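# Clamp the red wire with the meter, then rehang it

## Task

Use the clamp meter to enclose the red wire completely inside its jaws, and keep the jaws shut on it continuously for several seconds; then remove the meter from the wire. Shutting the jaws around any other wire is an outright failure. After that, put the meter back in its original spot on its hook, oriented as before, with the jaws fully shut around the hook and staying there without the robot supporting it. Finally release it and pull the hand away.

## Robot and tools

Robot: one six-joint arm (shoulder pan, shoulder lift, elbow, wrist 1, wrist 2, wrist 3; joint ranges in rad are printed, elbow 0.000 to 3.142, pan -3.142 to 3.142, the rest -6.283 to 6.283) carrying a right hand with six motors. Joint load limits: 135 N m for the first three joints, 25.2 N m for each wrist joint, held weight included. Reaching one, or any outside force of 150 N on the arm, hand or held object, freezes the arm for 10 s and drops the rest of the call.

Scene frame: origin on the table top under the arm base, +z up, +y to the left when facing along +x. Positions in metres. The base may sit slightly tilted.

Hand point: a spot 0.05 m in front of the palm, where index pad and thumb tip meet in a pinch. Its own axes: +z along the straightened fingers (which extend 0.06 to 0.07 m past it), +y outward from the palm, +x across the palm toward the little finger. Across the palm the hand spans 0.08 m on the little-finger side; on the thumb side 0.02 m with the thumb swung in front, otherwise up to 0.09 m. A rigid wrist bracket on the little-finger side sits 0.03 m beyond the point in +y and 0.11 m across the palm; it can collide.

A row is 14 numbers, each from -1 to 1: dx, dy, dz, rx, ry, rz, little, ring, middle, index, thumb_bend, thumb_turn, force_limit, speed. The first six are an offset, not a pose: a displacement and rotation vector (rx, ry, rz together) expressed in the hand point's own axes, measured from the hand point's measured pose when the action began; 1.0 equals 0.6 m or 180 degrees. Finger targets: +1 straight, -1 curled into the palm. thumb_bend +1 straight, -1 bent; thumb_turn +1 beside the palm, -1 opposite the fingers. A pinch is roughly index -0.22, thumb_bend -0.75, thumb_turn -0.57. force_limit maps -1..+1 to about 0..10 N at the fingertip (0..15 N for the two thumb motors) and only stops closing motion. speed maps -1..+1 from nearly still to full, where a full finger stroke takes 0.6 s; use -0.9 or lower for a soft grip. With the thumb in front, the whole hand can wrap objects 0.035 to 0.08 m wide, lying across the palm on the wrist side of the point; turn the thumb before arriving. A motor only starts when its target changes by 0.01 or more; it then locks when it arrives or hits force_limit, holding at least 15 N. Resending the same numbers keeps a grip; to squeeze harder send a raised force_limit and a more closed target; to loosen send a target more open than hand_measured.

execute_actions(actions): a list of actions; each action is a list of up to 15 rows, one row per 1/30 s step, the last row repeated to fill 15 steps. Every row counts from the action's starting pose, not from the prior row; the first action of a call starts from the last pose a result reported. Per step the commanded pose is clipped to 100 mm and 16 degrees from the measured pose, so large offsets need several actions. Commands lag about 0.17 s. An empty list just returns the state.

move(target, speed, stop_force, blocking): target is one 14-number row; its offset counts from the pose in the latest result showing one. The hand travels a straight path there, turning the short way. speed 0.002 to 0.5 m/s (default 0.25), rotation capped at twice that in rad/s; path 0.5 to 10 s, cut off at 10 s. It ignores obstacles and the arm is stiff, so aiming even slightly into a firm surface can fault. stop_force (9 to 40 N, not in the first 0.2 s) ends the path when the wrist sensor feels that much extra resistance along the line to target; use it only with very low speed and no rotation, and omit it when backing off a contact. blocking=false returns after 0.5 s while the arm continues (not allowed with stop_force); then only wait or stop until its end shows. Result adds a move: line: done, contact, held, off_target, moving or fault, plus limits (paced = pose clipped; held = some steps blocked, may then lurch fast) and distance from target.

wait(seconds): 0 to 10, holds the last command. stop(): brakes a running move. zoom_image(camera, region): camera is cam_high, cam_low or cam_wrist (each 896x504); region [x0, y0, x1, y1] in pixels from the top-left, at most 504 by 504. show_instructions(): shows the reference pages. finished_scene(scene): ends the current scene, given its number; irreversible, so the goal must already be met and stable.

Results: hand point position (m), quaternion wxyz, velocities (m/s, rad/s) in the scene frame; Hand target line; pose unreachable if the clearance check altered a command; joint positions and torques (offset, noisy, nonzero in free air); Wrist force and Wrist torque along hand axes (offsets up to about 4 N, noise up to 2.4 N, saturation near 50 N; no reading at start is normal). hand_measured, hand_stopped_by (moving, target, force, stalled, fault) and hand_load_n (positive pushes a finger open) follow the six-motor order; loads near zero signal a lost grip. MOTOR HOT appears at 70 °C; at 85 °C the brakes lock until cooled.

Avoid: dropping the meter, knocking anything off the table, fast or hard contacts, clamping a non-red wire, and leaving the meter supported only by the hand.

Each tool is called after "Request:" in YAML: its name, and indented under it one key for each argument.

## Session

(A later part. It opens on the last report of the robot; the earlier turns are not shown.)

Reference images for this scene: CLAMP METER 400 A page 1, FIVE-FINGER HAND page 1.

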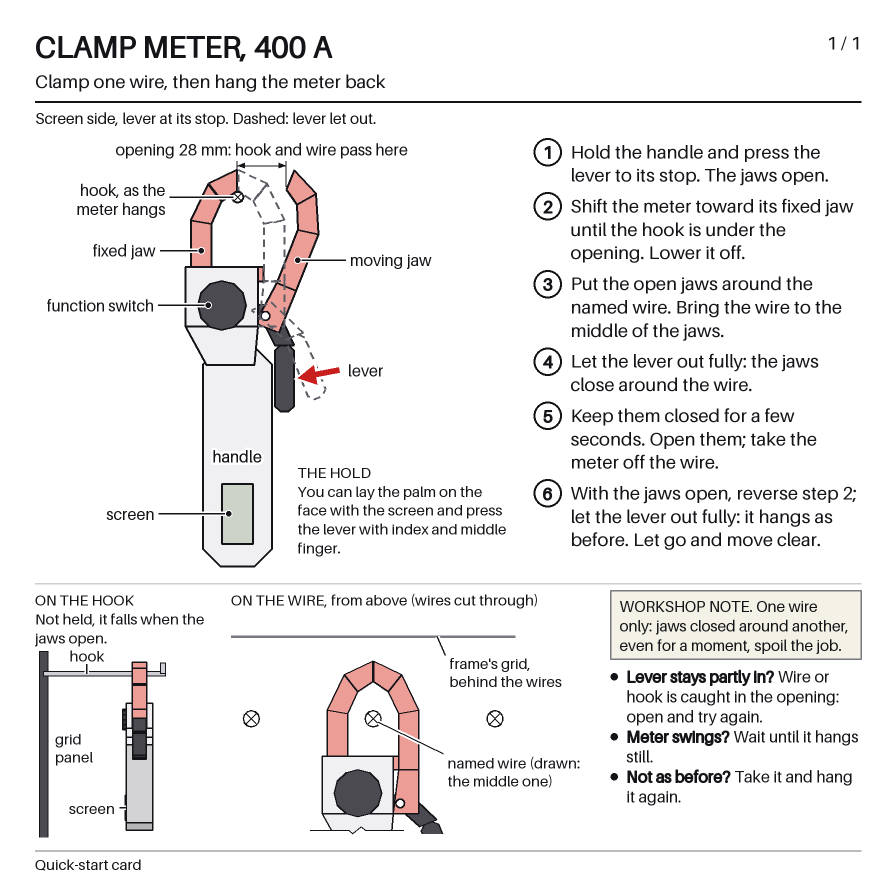

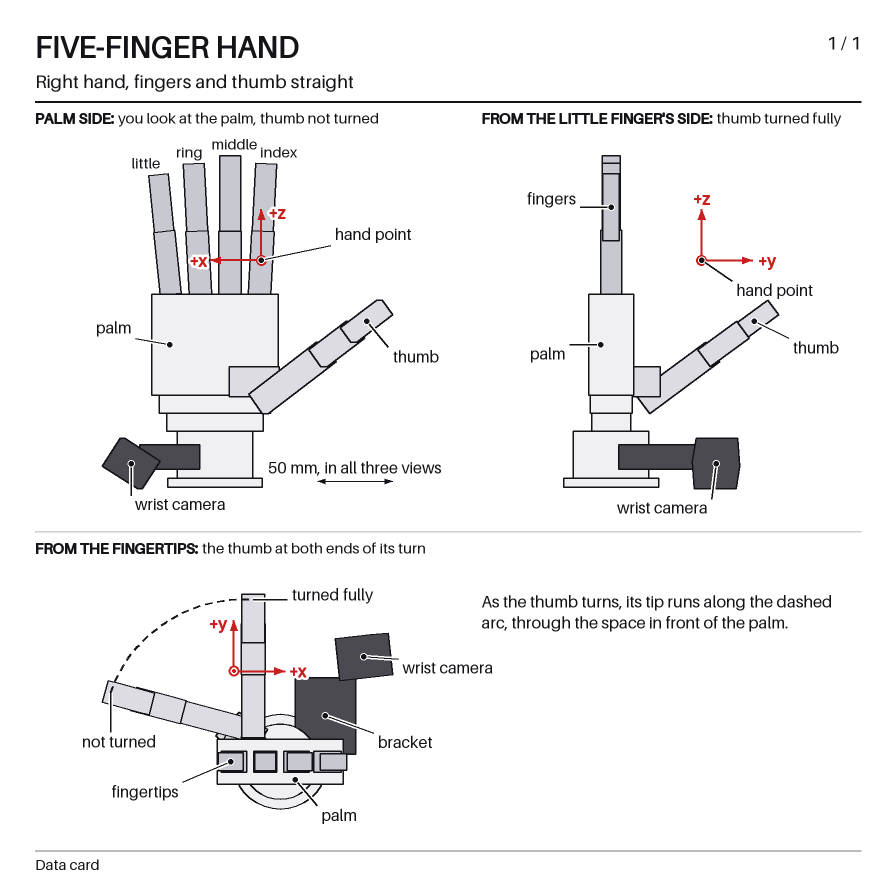

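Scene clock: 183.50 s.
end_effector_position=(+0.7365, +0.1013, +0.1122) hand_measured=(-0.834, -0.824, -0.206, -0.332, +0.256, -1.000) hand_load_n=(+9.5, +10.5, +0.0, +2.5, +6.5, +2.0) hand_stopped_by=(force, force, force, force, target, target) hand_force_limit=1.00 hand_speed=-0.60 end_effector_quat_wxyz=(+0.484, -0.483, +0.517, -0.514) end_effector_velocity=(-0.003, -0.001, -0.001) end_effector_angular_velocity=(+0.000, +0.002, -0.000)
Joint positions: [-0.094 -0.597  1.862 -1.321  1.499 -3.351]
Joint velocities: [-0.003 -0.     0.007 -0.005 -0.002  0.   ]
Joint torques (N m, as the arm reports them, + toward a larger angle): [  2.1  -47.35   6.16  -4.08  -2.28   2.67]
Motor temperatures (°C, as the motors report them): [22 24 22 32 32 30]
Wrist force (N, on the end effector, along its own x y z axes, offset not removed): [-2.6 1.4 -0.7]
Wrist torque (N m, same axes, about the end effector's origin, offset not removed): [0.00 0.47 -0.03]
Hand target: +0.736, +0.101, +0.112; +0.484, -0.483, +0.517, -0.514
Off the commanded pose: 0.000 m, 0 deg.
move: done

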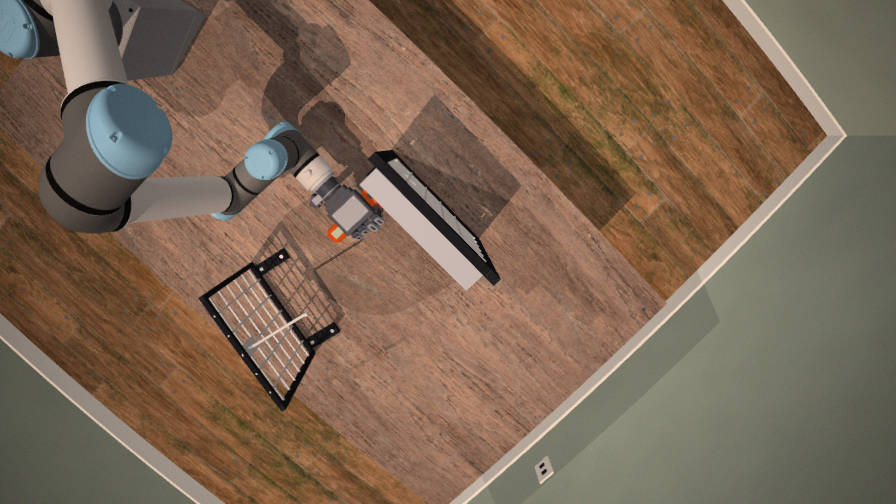

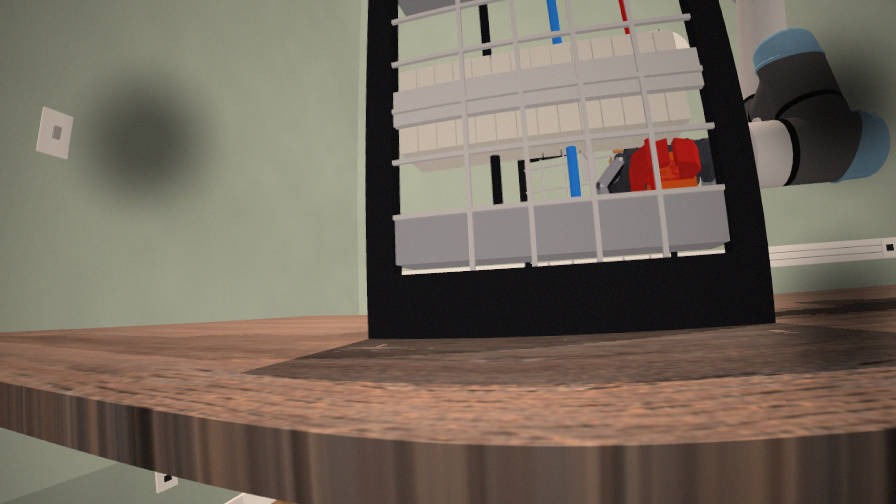

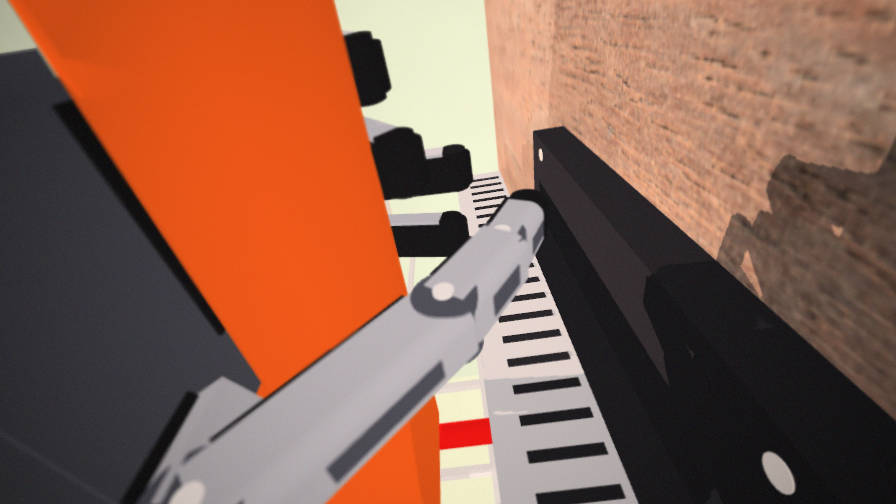

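Request:
move:
  target: [0,0,0,0,0,0,-0.98,-0.98,-0.98,-0.98,0.25,-1,1,-0.6]

Request:
zoom_image:
  camera: "cam_low"
  region: [540,110,740,220]

Scene clock: 191.63 s.
end_effector_position=(+0.7365, +0.1013, +0.1122) hand_measured=(-0.834, -0.824, -0.730, -0.704, +0.256, -1.000) hand_load_n=(+9.5, +10.5, +10.5, +2.5, +6.0, +2.5) hand_stopped_by=(force, force, force, force, target, target) hand_force_limit=1.00 hand_speed=-0.60 end_effector_quat_wxyz=(+0.484, -0.483, +0.517, -0.514) end_effector_velocity=(-0.000, -0.001, -0.000) end_effector_angular_velocity=(+0.000, +0.001, -0.002)
Joint positions: [-0.094 -0.597  1.862 -1.321  1.499 -3.351]
Joint velocities: [-0.001 -0.001  0.001  0.001  0.001  0.   ]
Joint torques (N m, as the arm reports them, + toward a larger angle): [ 21.63 -35.07 -22.14   0.14   1.19   0.72]
Motor temperatures (°C, as the motors report them): [22 24 22 32 32 30]
Wrist force (N, on the end effector, along its own x y z axes, offset not removed): [-1.0 0.5 -1.9]
Wrist torque (N m, same axes, about the end effector's origin, offset not removed): [-0.12 0.18 0.04]
Hand target: +0.736, +0.101, +0.112; +0.484, -0.483, +0.517, -0.514
Off the commanded pose: 0.000 m, 0 deg.
move: done

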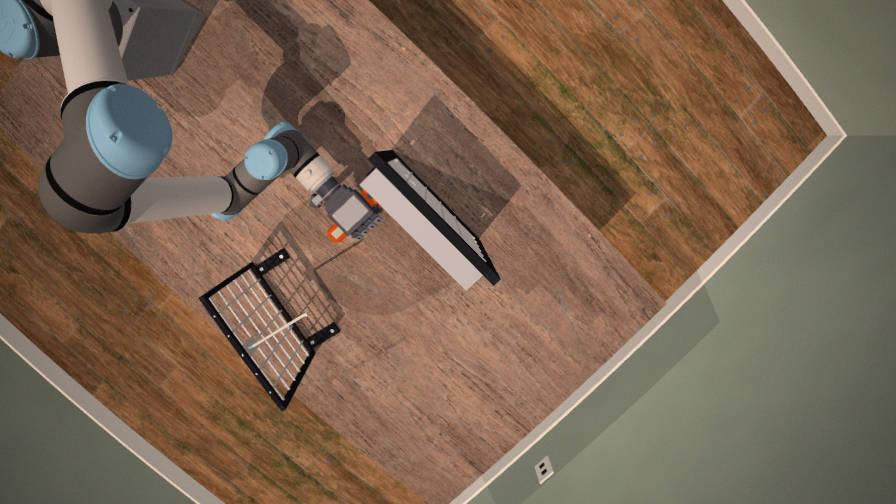

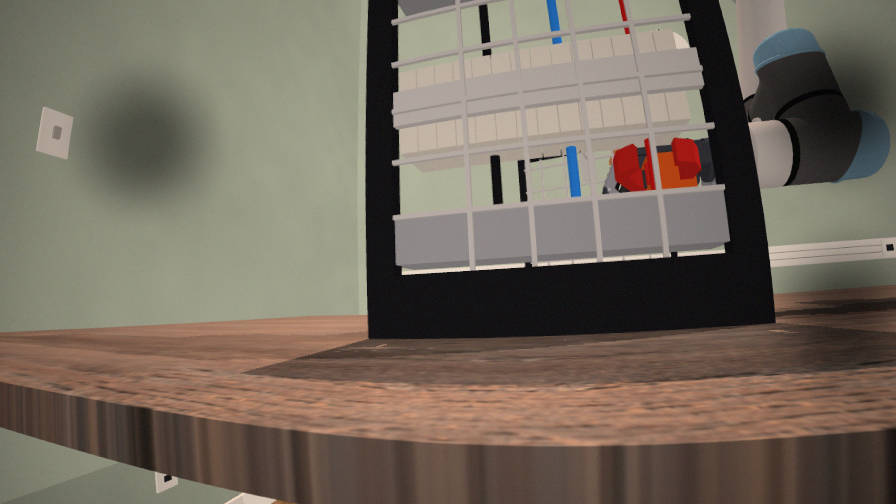

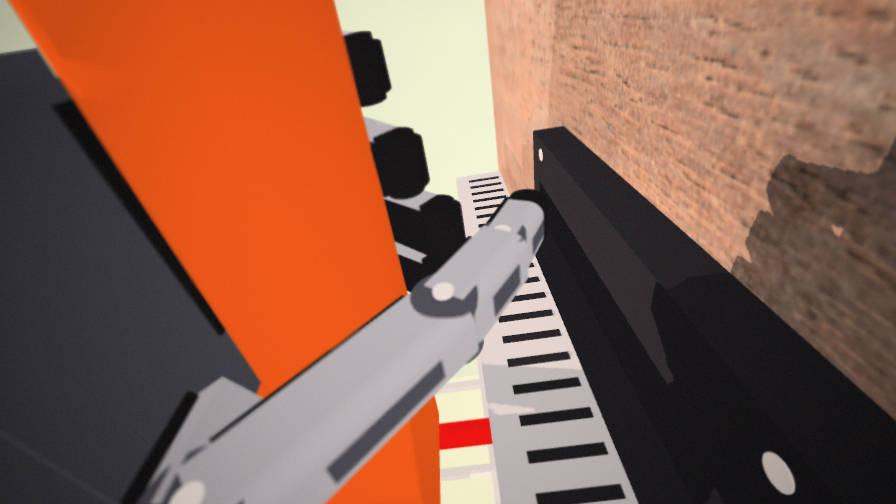

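Region (540, 110, 740, 220) of cam_low's 896x504 image, scaled by 2.520, with more detail than that image has; it fills the top 277 rows of this view, and the rest is white.

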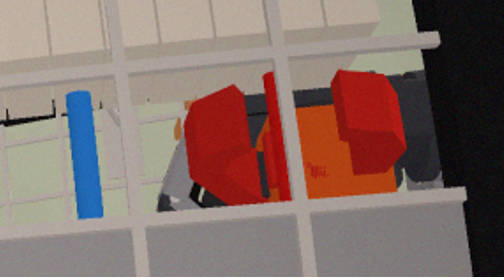

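Request:
move:
  target: [0.148,0,0.005,0,0,0,-0.98,-0.98,-1,-1,0.25,-1,1,-0.6]
  speed: 0.03

Request:
move:
  target: [0.07,-0.069,0.02,0,0.05,0,-0.98,-0.98,-1,-1,0.25,-1,1,-0.6]
  speed: 0.06

Request:
move:
  target: [-0.02,-0.02,0,0,0,0.5,-0.98,-0.98,-1,-1,0.25,-1,1,-0.6]
  speed: 0.2

Request:
move:
  target: [0,-0.17,0.1,0,0,0,-0.98,-0.98,-1,-1,0.25,-1,1,-0.6]
  speed: 0.06

Request:
zoom_image:
  camera: "cam_high"
  region: [235,240,365,370]

Scene clock: 203.17 s.
end_effector_position=(+0.7338, +0.0127, +0.1119) hand_measured=(-0.834, -0.824, -0.730, -0.736, +0.256, -1.000) hand_load_n=(+9.5, +10.5, +7.0, +11.5, +6.5, +2.5) hand_stopped_by=(force, force, force, force, target, target) hand_force_limit=1.00 hand_speed=-0.60 end_effector_quat_wxyz=(+0.484, -0.483, +0.517, -0.514) end_effector_velocity=(-0.001, -0.001, -0.000) end_effector_angular_velocity=(+0.001, +0.001, +0.001)
Joint positions: [-0.275 -0.648  1.902 -1.311  1.318 -3.341]
Joint velocities: [-0.004 -0.001  0.002  0.001 -0.005  0.   ]
Joint torques (N m, as the arm reports them, + toward a larger angle): [  3.13 -47.26   6.82   0.36  -2.11   2.56]
Motor temperatures (°C, as the motors report them): [22 24 22 32 32 30]
Wrist force (N, on the end effector, along its own x y z axes, offset not removed): [2.2 2.0 -2.0]
Wrist torque (N m, same axes, about the end effector's origin, offset not removed): [0.46 -0.28 0.26]
Hand target: +0.734, +0.012, +0.112; +0.484, -0.483, +0.517, -0.514
Off the commanded pose: 0.000 m, 0 deg.
move: done

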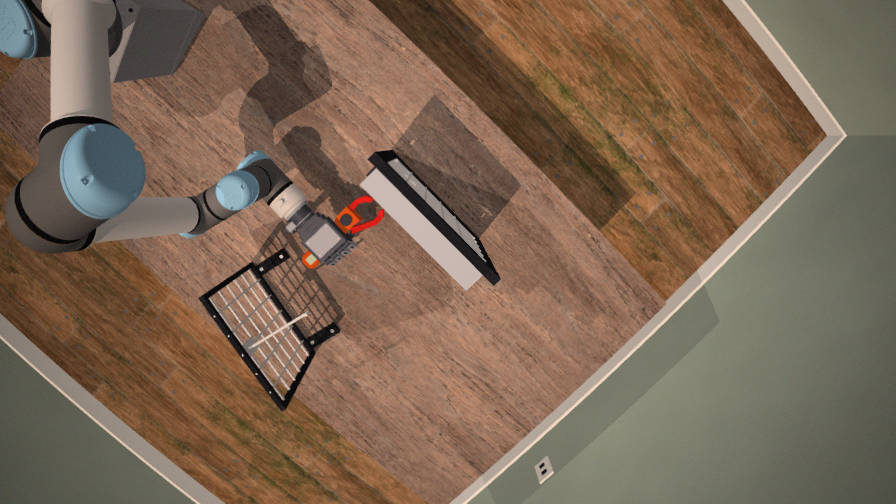

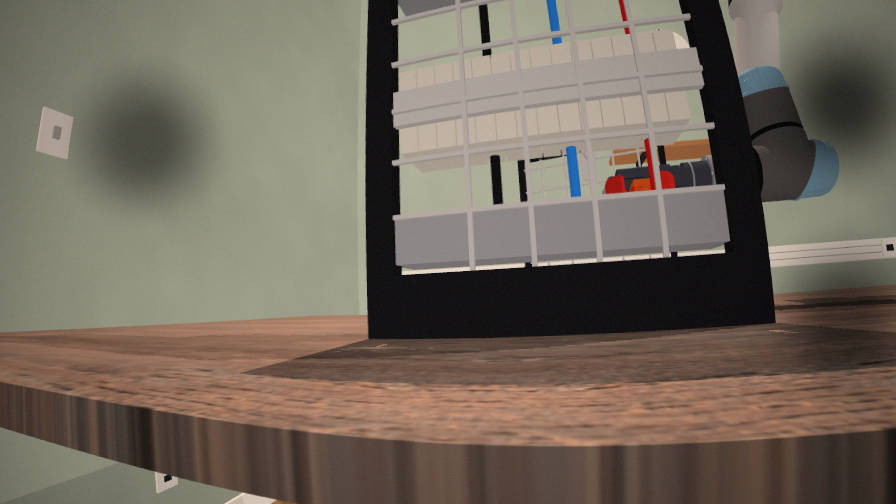

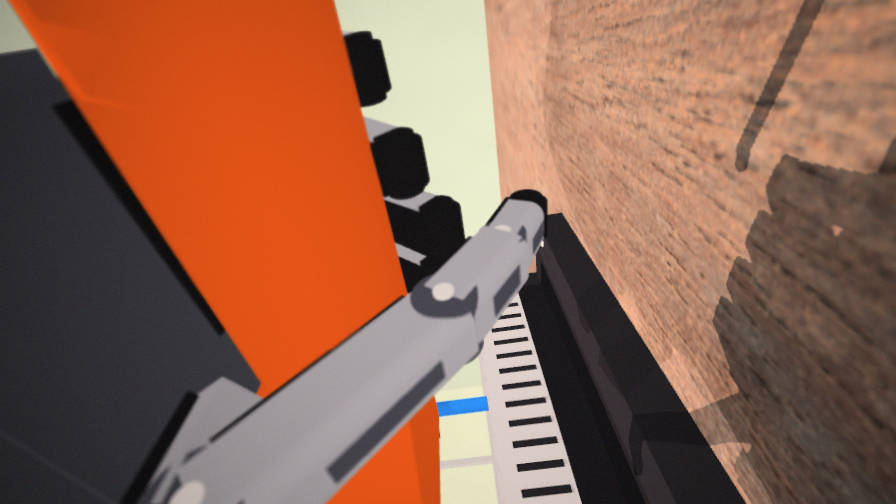

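Scene clock: 204.87 s.
end_effector_position=(+0.7431, -0.0299, +0.1529) hand_measured=(-0.834, -0.824, -0.730, -0.736, +0.256, -1.000) hand_load_n=(+9.5, +10.5, +7.0, +11.5, +6.5, +2.5) hand_stopped_by=(force, force, force, force, target, target) hand_force_limit=1.00 hand_speed=-0.60 end_effector_quat_wxyz=(+0.442, -0.442, +0.554, -0.551) end_effector_velocity=(+0.000, -0.001, +0.002) end_effector_angular_velocity=(+0.000, -0.000, -0.005)
Joint positions: [-0.258 -0.739  1.911 -1.26   1.488 -3.337]
Joint velocities: [ 0.002 -0.004  0.001  0.002  0.006  0.   ]
Joint torques (N m, as the arm reports them, + toward a larger angle): [ 21.41 -47.15 -22.66   0.     1.21   2.03]
Motor temperatures (°C, as the motors report them): [22 24 22 32 32 30]
Wrist force (N, on the end effector, along its own x y z axes, offset not removed): [1.0 0.8 -2.2]
Wrist torque (N m, same axes, about the end effector's origin, offset not removed): [-0.07 0.00 0.32]
Hand target: +0.743, -0.030, +0.153; +0.442, -0.441, +0.554, -0.551
Off the commanded pose: 0.000 m, 0 deg.
move: done

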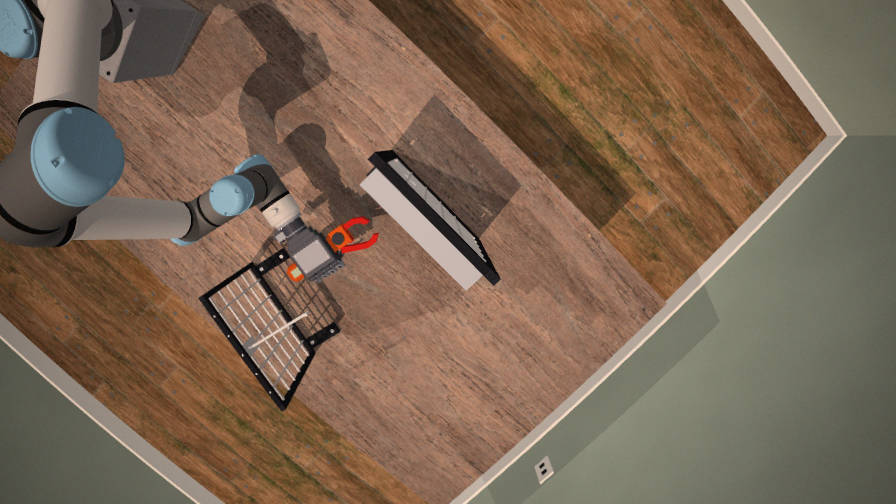

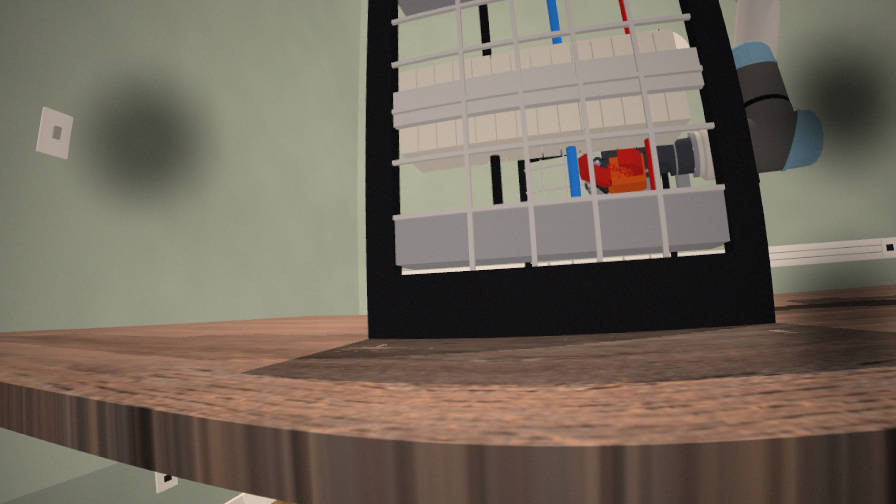

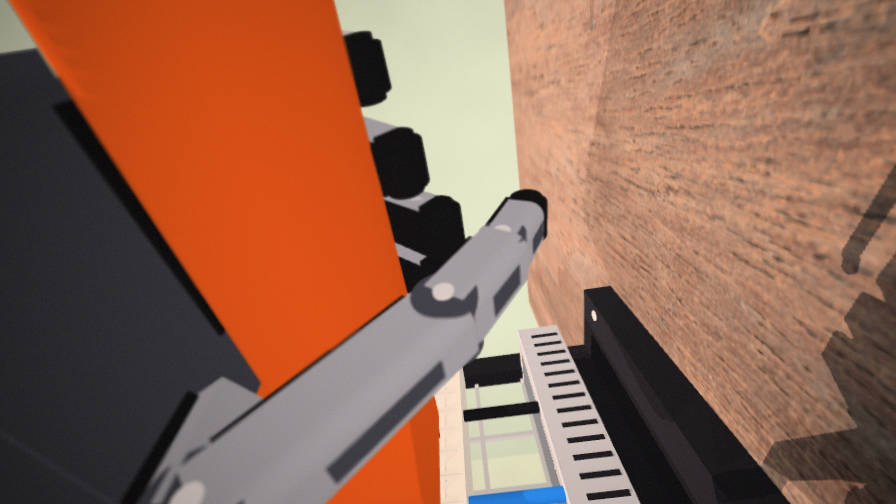

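Scene clock: 209.30 s.
end_effector_position=(+0.7458, -0.0183, +0.1649) hand_measured=(-0.834, -0.824, -0.730, -0.736, +0.256, -1.000) hand_load_n=(+9.5, +10.0, +7.0, +11.5, +6.5, +2.5) hand_stopped_by=(force, force, force, force, target, target) hand_force_limit=1.00 hand_speed=-0.60 end_effector_quat_wxyz=(+0.702, +0.078, +0.704, -0.077) end_effector_velocity=(+0.000, -0.000, +0.001) end_effector_angular_velocity=(+0.014, -0.004, -0.002)
Joint positions: [-0.325 -0.566  1.855 -1.378  1.421 -1.762]
Joint velocities: [ 0.001  0.001 -0.001 -0.002  0.002  0.015]
Joint torques (N m, as the arm reports them, + toward a larger angle): [ 20.77 -35.99 -20.81  -4.15   1.19   2.91]
Motor temperatures (°C, as the motors report them): [22 24 22 32 32 30]
Wrist force (N, on the end effector, along its own x y z axes, offset not removed): [3.1 -2.1 0.6]
Wrist torque (N m, same axes, about the end effector's origin, offset not removed): [-0.37 -0.05 -0.01]
Hand target: +0.746, -0.018, +0.165; +0.702, +0.079, +0.704, -0.077
Off the commanded pose: 0.000 m, 0 deg.
move: done

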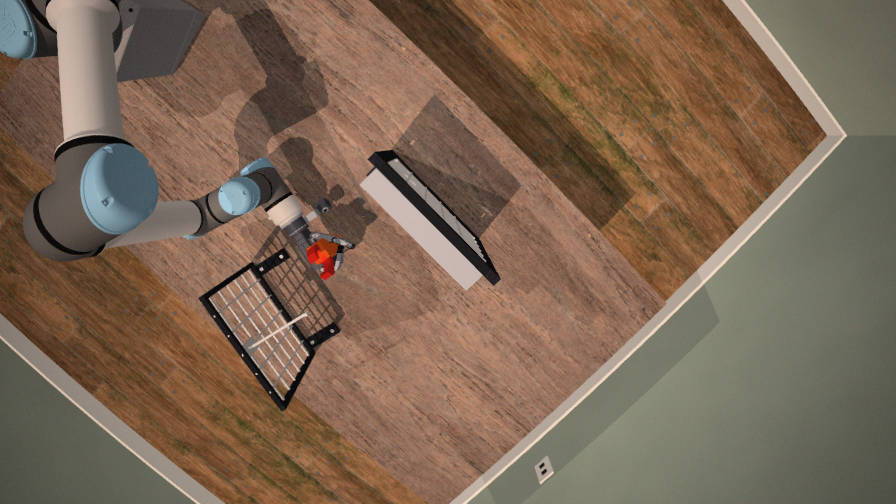

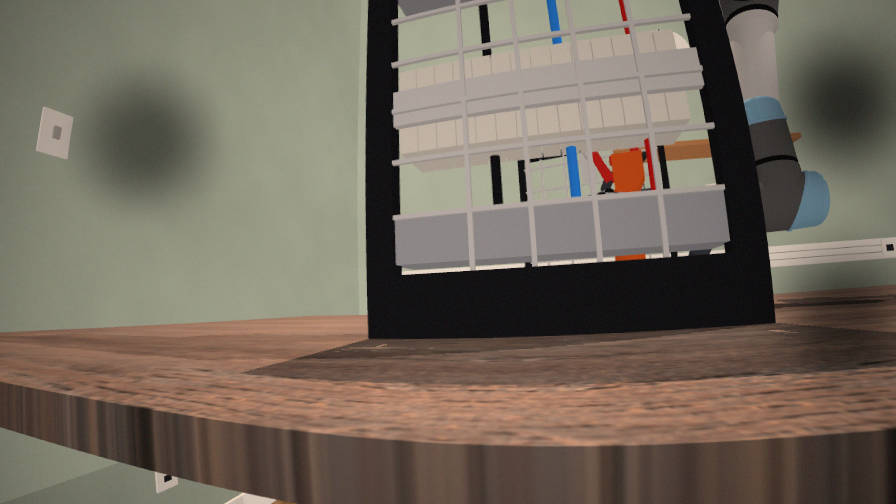

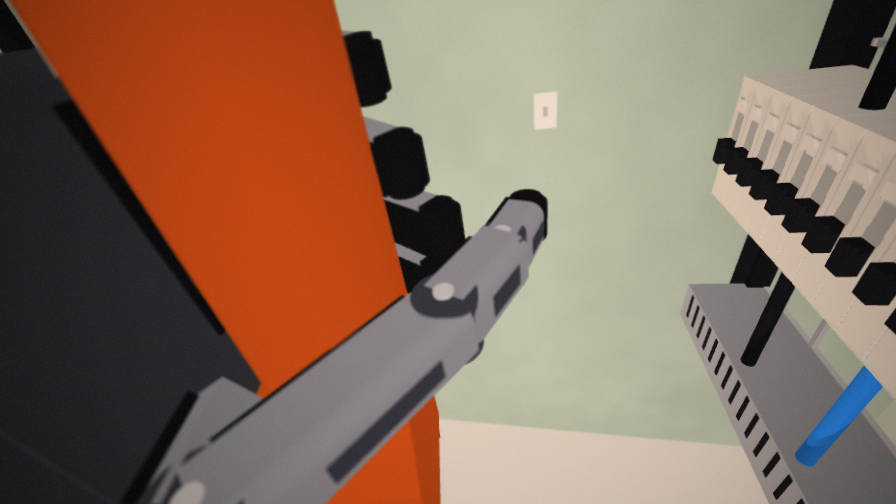

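Scene clock: 211.70 s.
end_effector_position=(+0.7819, -0.1307, +0.1647) hand_measured=(-0.834, -0.824, -0.730, -0.736, +0.256, -1.000) hand_load_n=(+9.5, +10.0, +7.0, +11.5, +6.5, +2.5) hand_stopped_by=(force, force, force, force, target, target) hand_force_limit=1.00 hand_speed=-0.60 end_effector_quat_wxyz=(+0.702, +0.078, +0.704, -0.077) end_effector_velocity=(+0.002, -0.002, +0.001) end_effector_angular_velocity=(-0.001, -0.002, +0.000)
Joint positions: [-0.491 -0.576  1.703 -1.22   1.256 -1.747]
Joint velocities: [-0.002 -0.001 -0.005  0.004 -0.002  0.   ]
Joint torques (N m, as the arm reports them, + toward a larger angle): [  2.05 -38.15 -22.89   0.43  -2.11   2.65]
Motor temperatures (°C, as the motors report them): [22 24 22 32 32 30]
Wrist force (N, on the end effector, along its own x y z axes, offset not removed): [5.4 -2.4 0.1]
Wrist torque (N m, same axes, about the end effector's origin, offset not removed): [-0.53 -0.48 0.22]
Hand target: +0.782, -0.131, +0.165; +0.702, +0.078, +0.704, -0.077
Off the commanded pose: 0.000 m, 0 deg.
move: done

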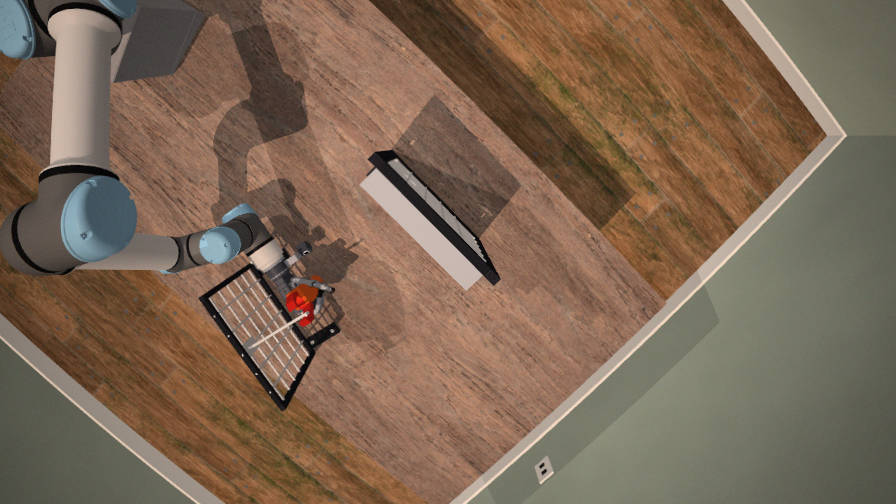

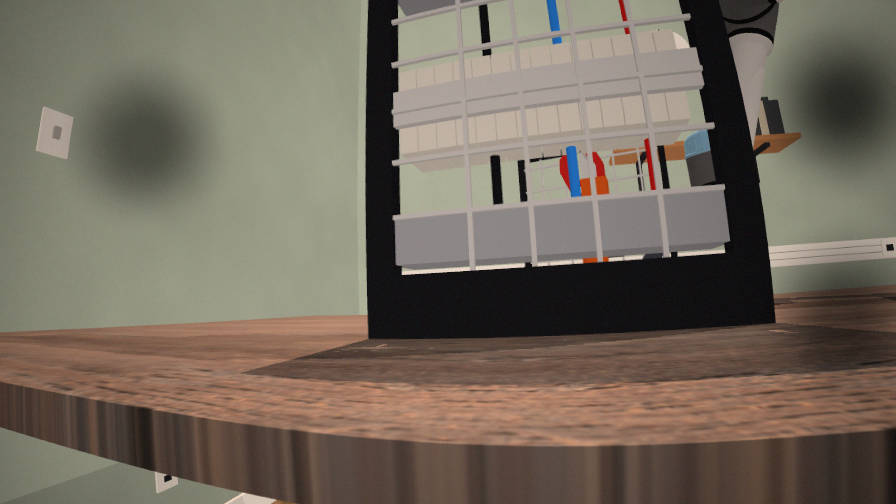

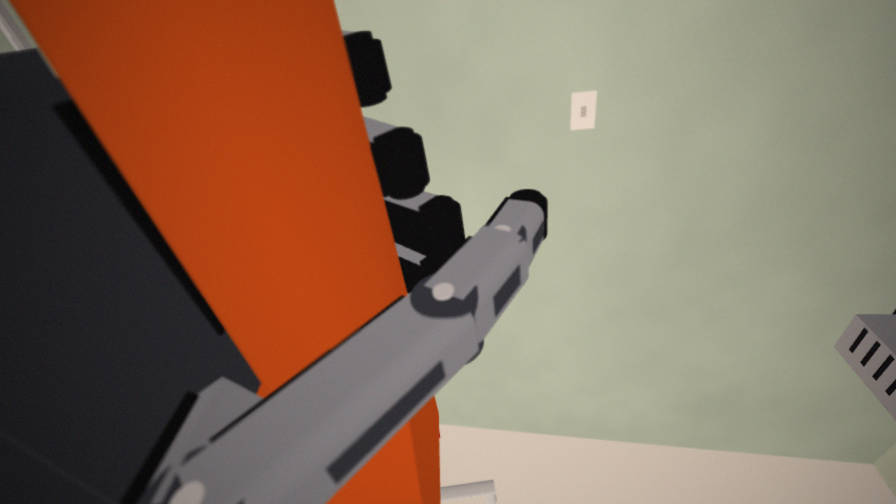

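Region (235, 240, 365, 370) of cam_high's 896x504 image, scaled by 3.877, with more detail than that image has.

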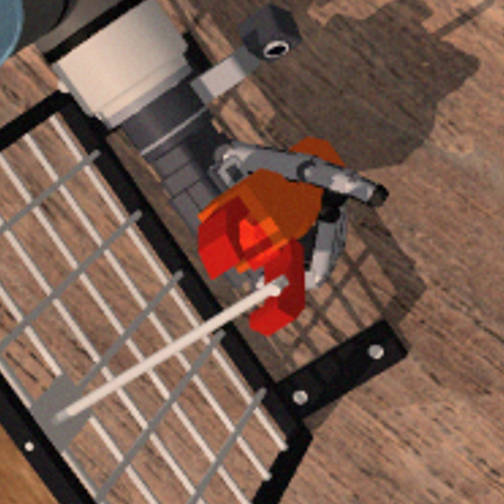

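Request:
move:
  target: [-0.092,0,0.008,0,0,0,-0.98,-0.98,-1,-1,0.25,-1,1,-0.6]
  speed: 0.02
  stop_force: 10

Request:
move:
  target: [0,0,0.018,0,0,0,-0.98,-0.98,-1,-1,0.25,-1,1,-0.6]
  speed: 0.01

Request:
move:
  target: [0,0,0,0,0,0,-0.98,-0.98,1,1,0.25,-1,1,-0.6]

Request:
zoom_image:
  camera: "cam_high"
  region: [235,240,365,370]

Scene clock: 221.93 s.
end_effector_position=(+0.7867, -0.1318, +0.2195) hand_measured=(-0.834, -0.824, -0.730, -0.736, +0.256, -1.000) hand_load_n=(+9.5, +10.0, +7.0, +11.5, +6.5, +2.5) hand_stopped_by=(force, force, force, force, target, target) hand_force_limit=1.00 hand_speed=-0.60 end_effector_quat_wxyz=(+0.702, +0.078, +0.704, -0.077) end_effector_velocity=(+0.000, -0.001, +0.002) end_effector_angular_velocity=(+0.000, +0.001, -0.002)
Joint positions: [-0.471 -0.69   1.736 -1.138  1.276 -1.748]
Joint velocities: [ 0.001 -0.005  0.002  0.004  0.002 -0.   ]
Joint torques (N m, as the arm reports them, + toward a larger angle): [ 21.31 -50.85   5.1    0.32   1.19  -2.13]
Motor temperatures (°C, as the motors report them): [22 24 22 32 32 30]
Wrist force (N, on the end effector, along its own x y z axes, offset not removed): [5.2 -2.1 0.3]
Wrist torque (N m, same axes, about the end effector's origin, offset not removed): [-0.28 -0.55 0.09]
Hand target: +0.787, -0.132, +0.220; +0.702, +0.078, +0.704, -0.077
Off the commanded pose: 0.000 m, 0 deg.
move: done

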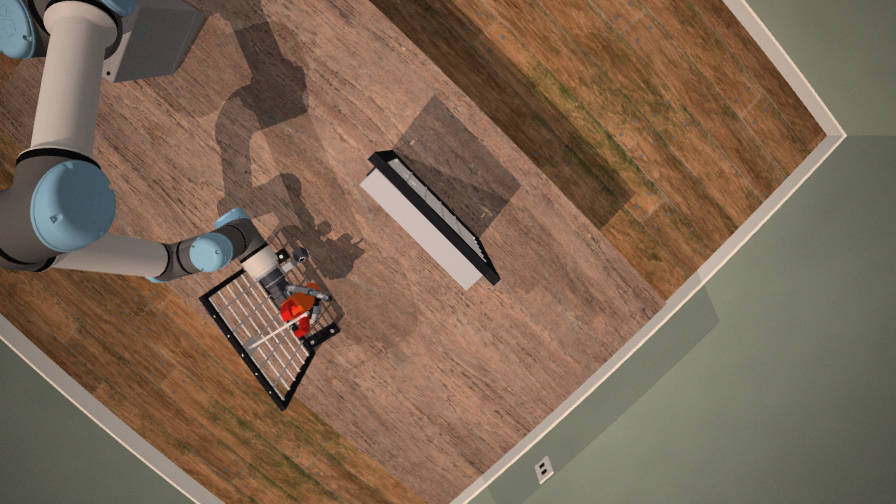

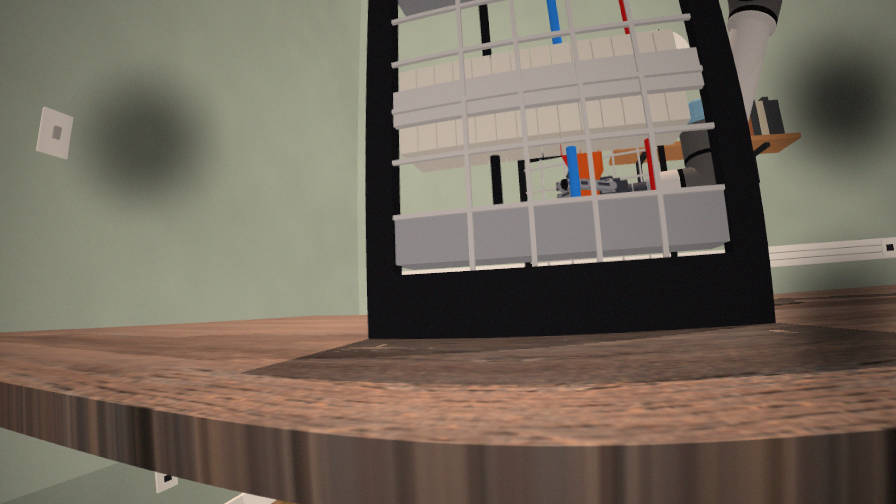

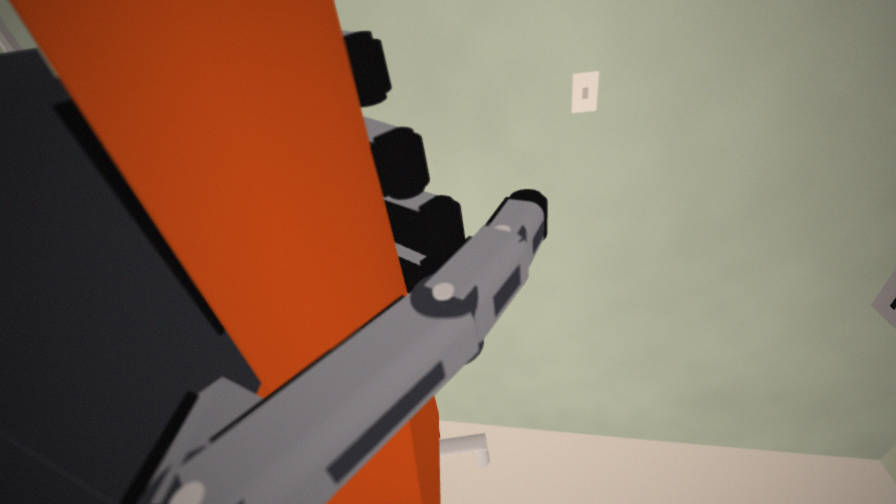

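Scene clock: 223.23 s.
end_effector_position=(+0.7970, -0.1341, +0.2195) hand_measured=(-0.834, -0.824, -0.730, -0.736, +0.256, -1.000) hand_load_n=(+9.5, +10.0, +7.0, +11.5, +6.5, +2.5) hand_stopped_by=(force, force, force, force, target, target) hand_force_limit=1.00 hand_speed=-0.60 end_effector_quat_wxyz=(+0.702, +0.078, +0.704, -0.077) end_effector_velocity=(+0.002, -0.001, -0.001) end_effector_angular_velocity=(+0.000, +0.001, -0.001)
Joint positions: [-0.465 -0.679  1.702 -1.115  1.282 -1.749]
Joint velocities: [ 0.001  0.003 -0.008  0.006  0.002 -0.   ]
Joint torques (N m, as the arm reports them, + toward a larger angle): [ 22.17 -38.98 -25.03   0.03   1.25  -2.26]
Motor temperatures (°C, as the motors report them): [22 24 22 32 32 30]
Wrist force (N, on the end effector, along its own x y z axes, offset not removed): [2.3 -2.5 -0.2]
Wrist torque (N m, same axes, about the end effector's origin, offset not removed): [-0.15 -0.09 -0.18]
Hand target: +0.797, -0.134, +0.219; +0.702, +0.078, +0.704, -0.077
Off the commanded pose: 0.000 m, 0 deg.
move: done

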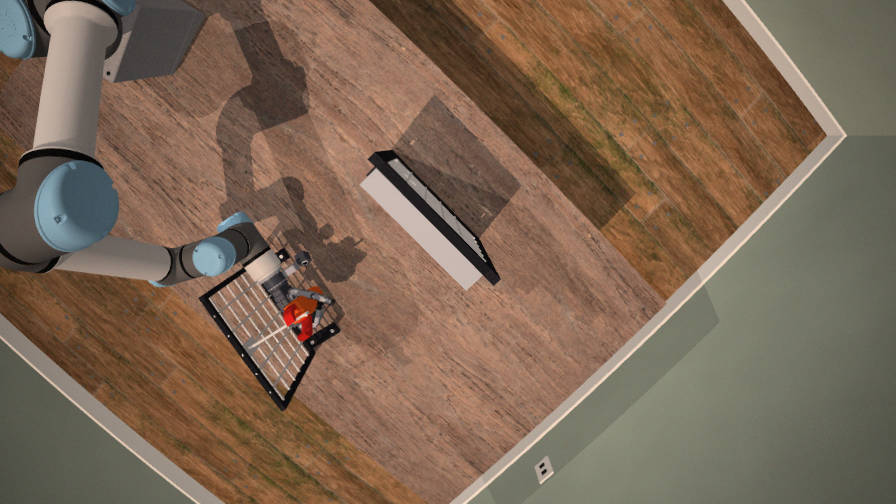

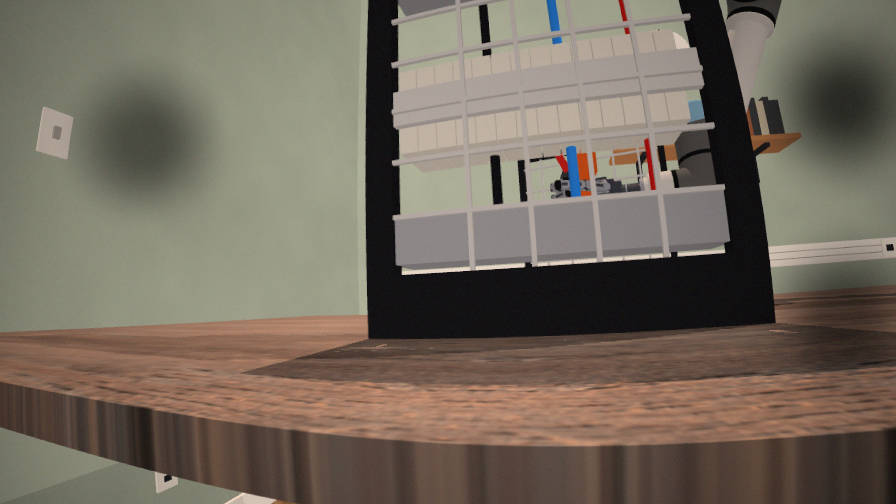

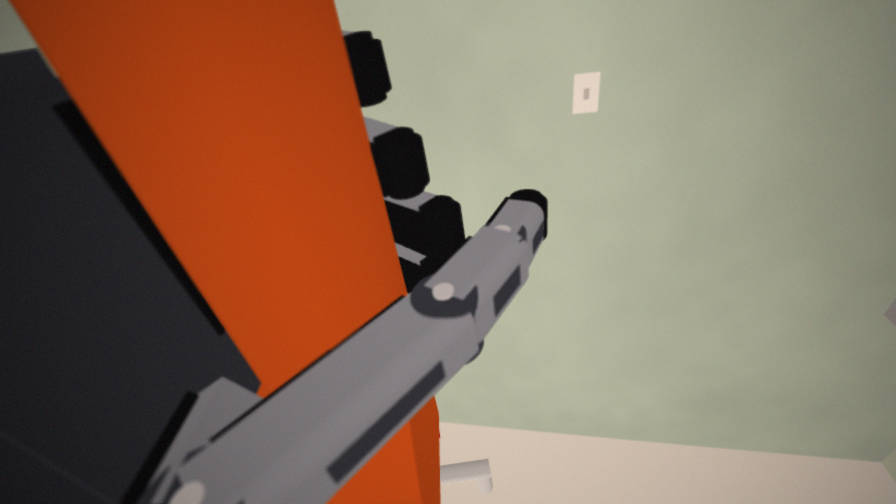

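Scene clock: 226.13 s.
end_effector_position=(+0.7970, -0.1341, +0.2195) hand_measured=(-0.834, -0.824, +1.000, +1.000, +0.256, -1.000) hand_load_n=(+9.5, +10.5, +0.0, +0.0, +6.0, +2.0) hand_stopped_by=(force, force, target, target, target, target) hand_force_limit=1.00 hand_speed=-0.60 end_effector_quat_wxyz=(+0.702, +0.078, +0.704, -0.077) end_effector_velocity=(-0.000, +0.001, -0.001) end_effector_angular_velocity=(+0.001, +0.001, +0.001)
Joint positions: [-0.465 -0.679  1.702 -1.115  1.282 -1.749]
Joint velocities: [ 0.     0.     0.001  0.    -0.001  0.   ]
Joint torques (N m, as the arm reports them, + toward a larger angle): [  2.56 -50.52   3.01  -4.14  -2.    -0.54]
Motor temperatures (°C, as the motors report them): [22 24 22 32 32 30]
Wrist force (N, on the end effector, along its own x y z axes, offset not removed): [2.4 1.0 0.2]
Wrist torque (N m, same axes, about the end effector's origin, offset not removed): [0.07 0.10 0.11]
Hand target: +0.797, -0.134, +0.219; +0.702, +0.078, +0.704, -0.077
Off the commanded pose: 0.000 m, 0 deg.
move: done

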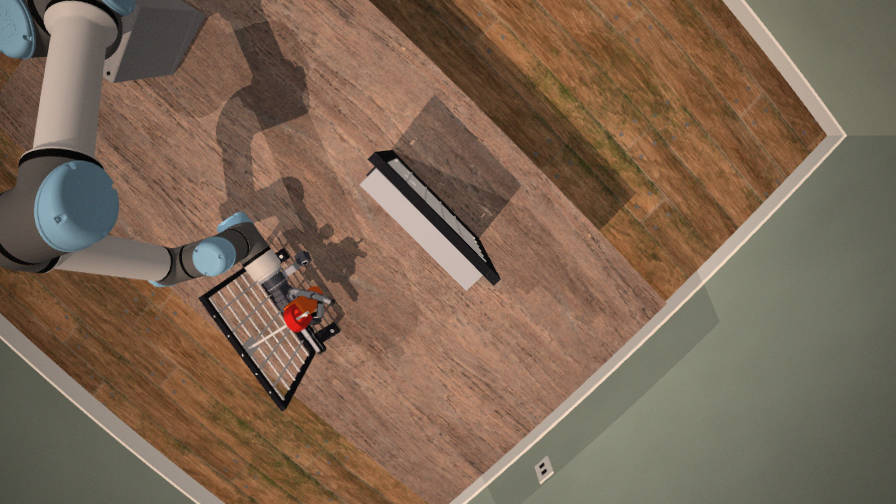

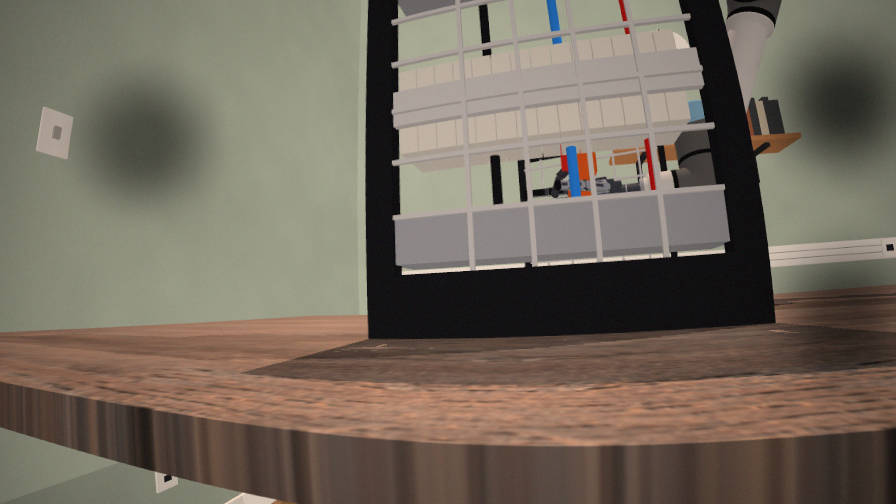

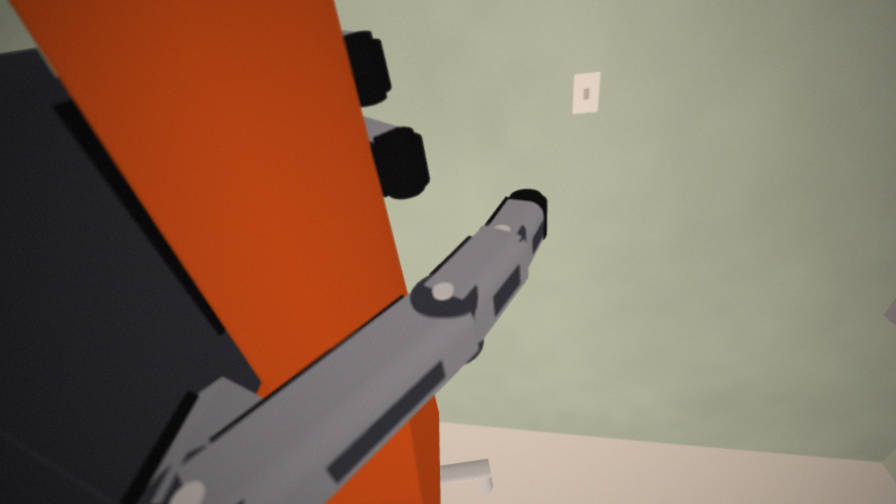

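Region (235, 240, 365, 370) of cam_high's 896x504 image, scaled by 3.877, with more detail than that image has.

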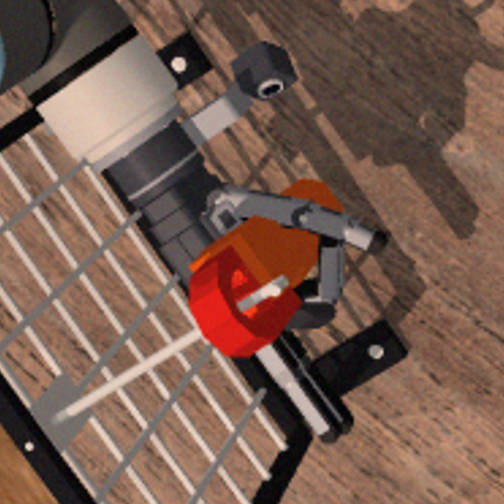

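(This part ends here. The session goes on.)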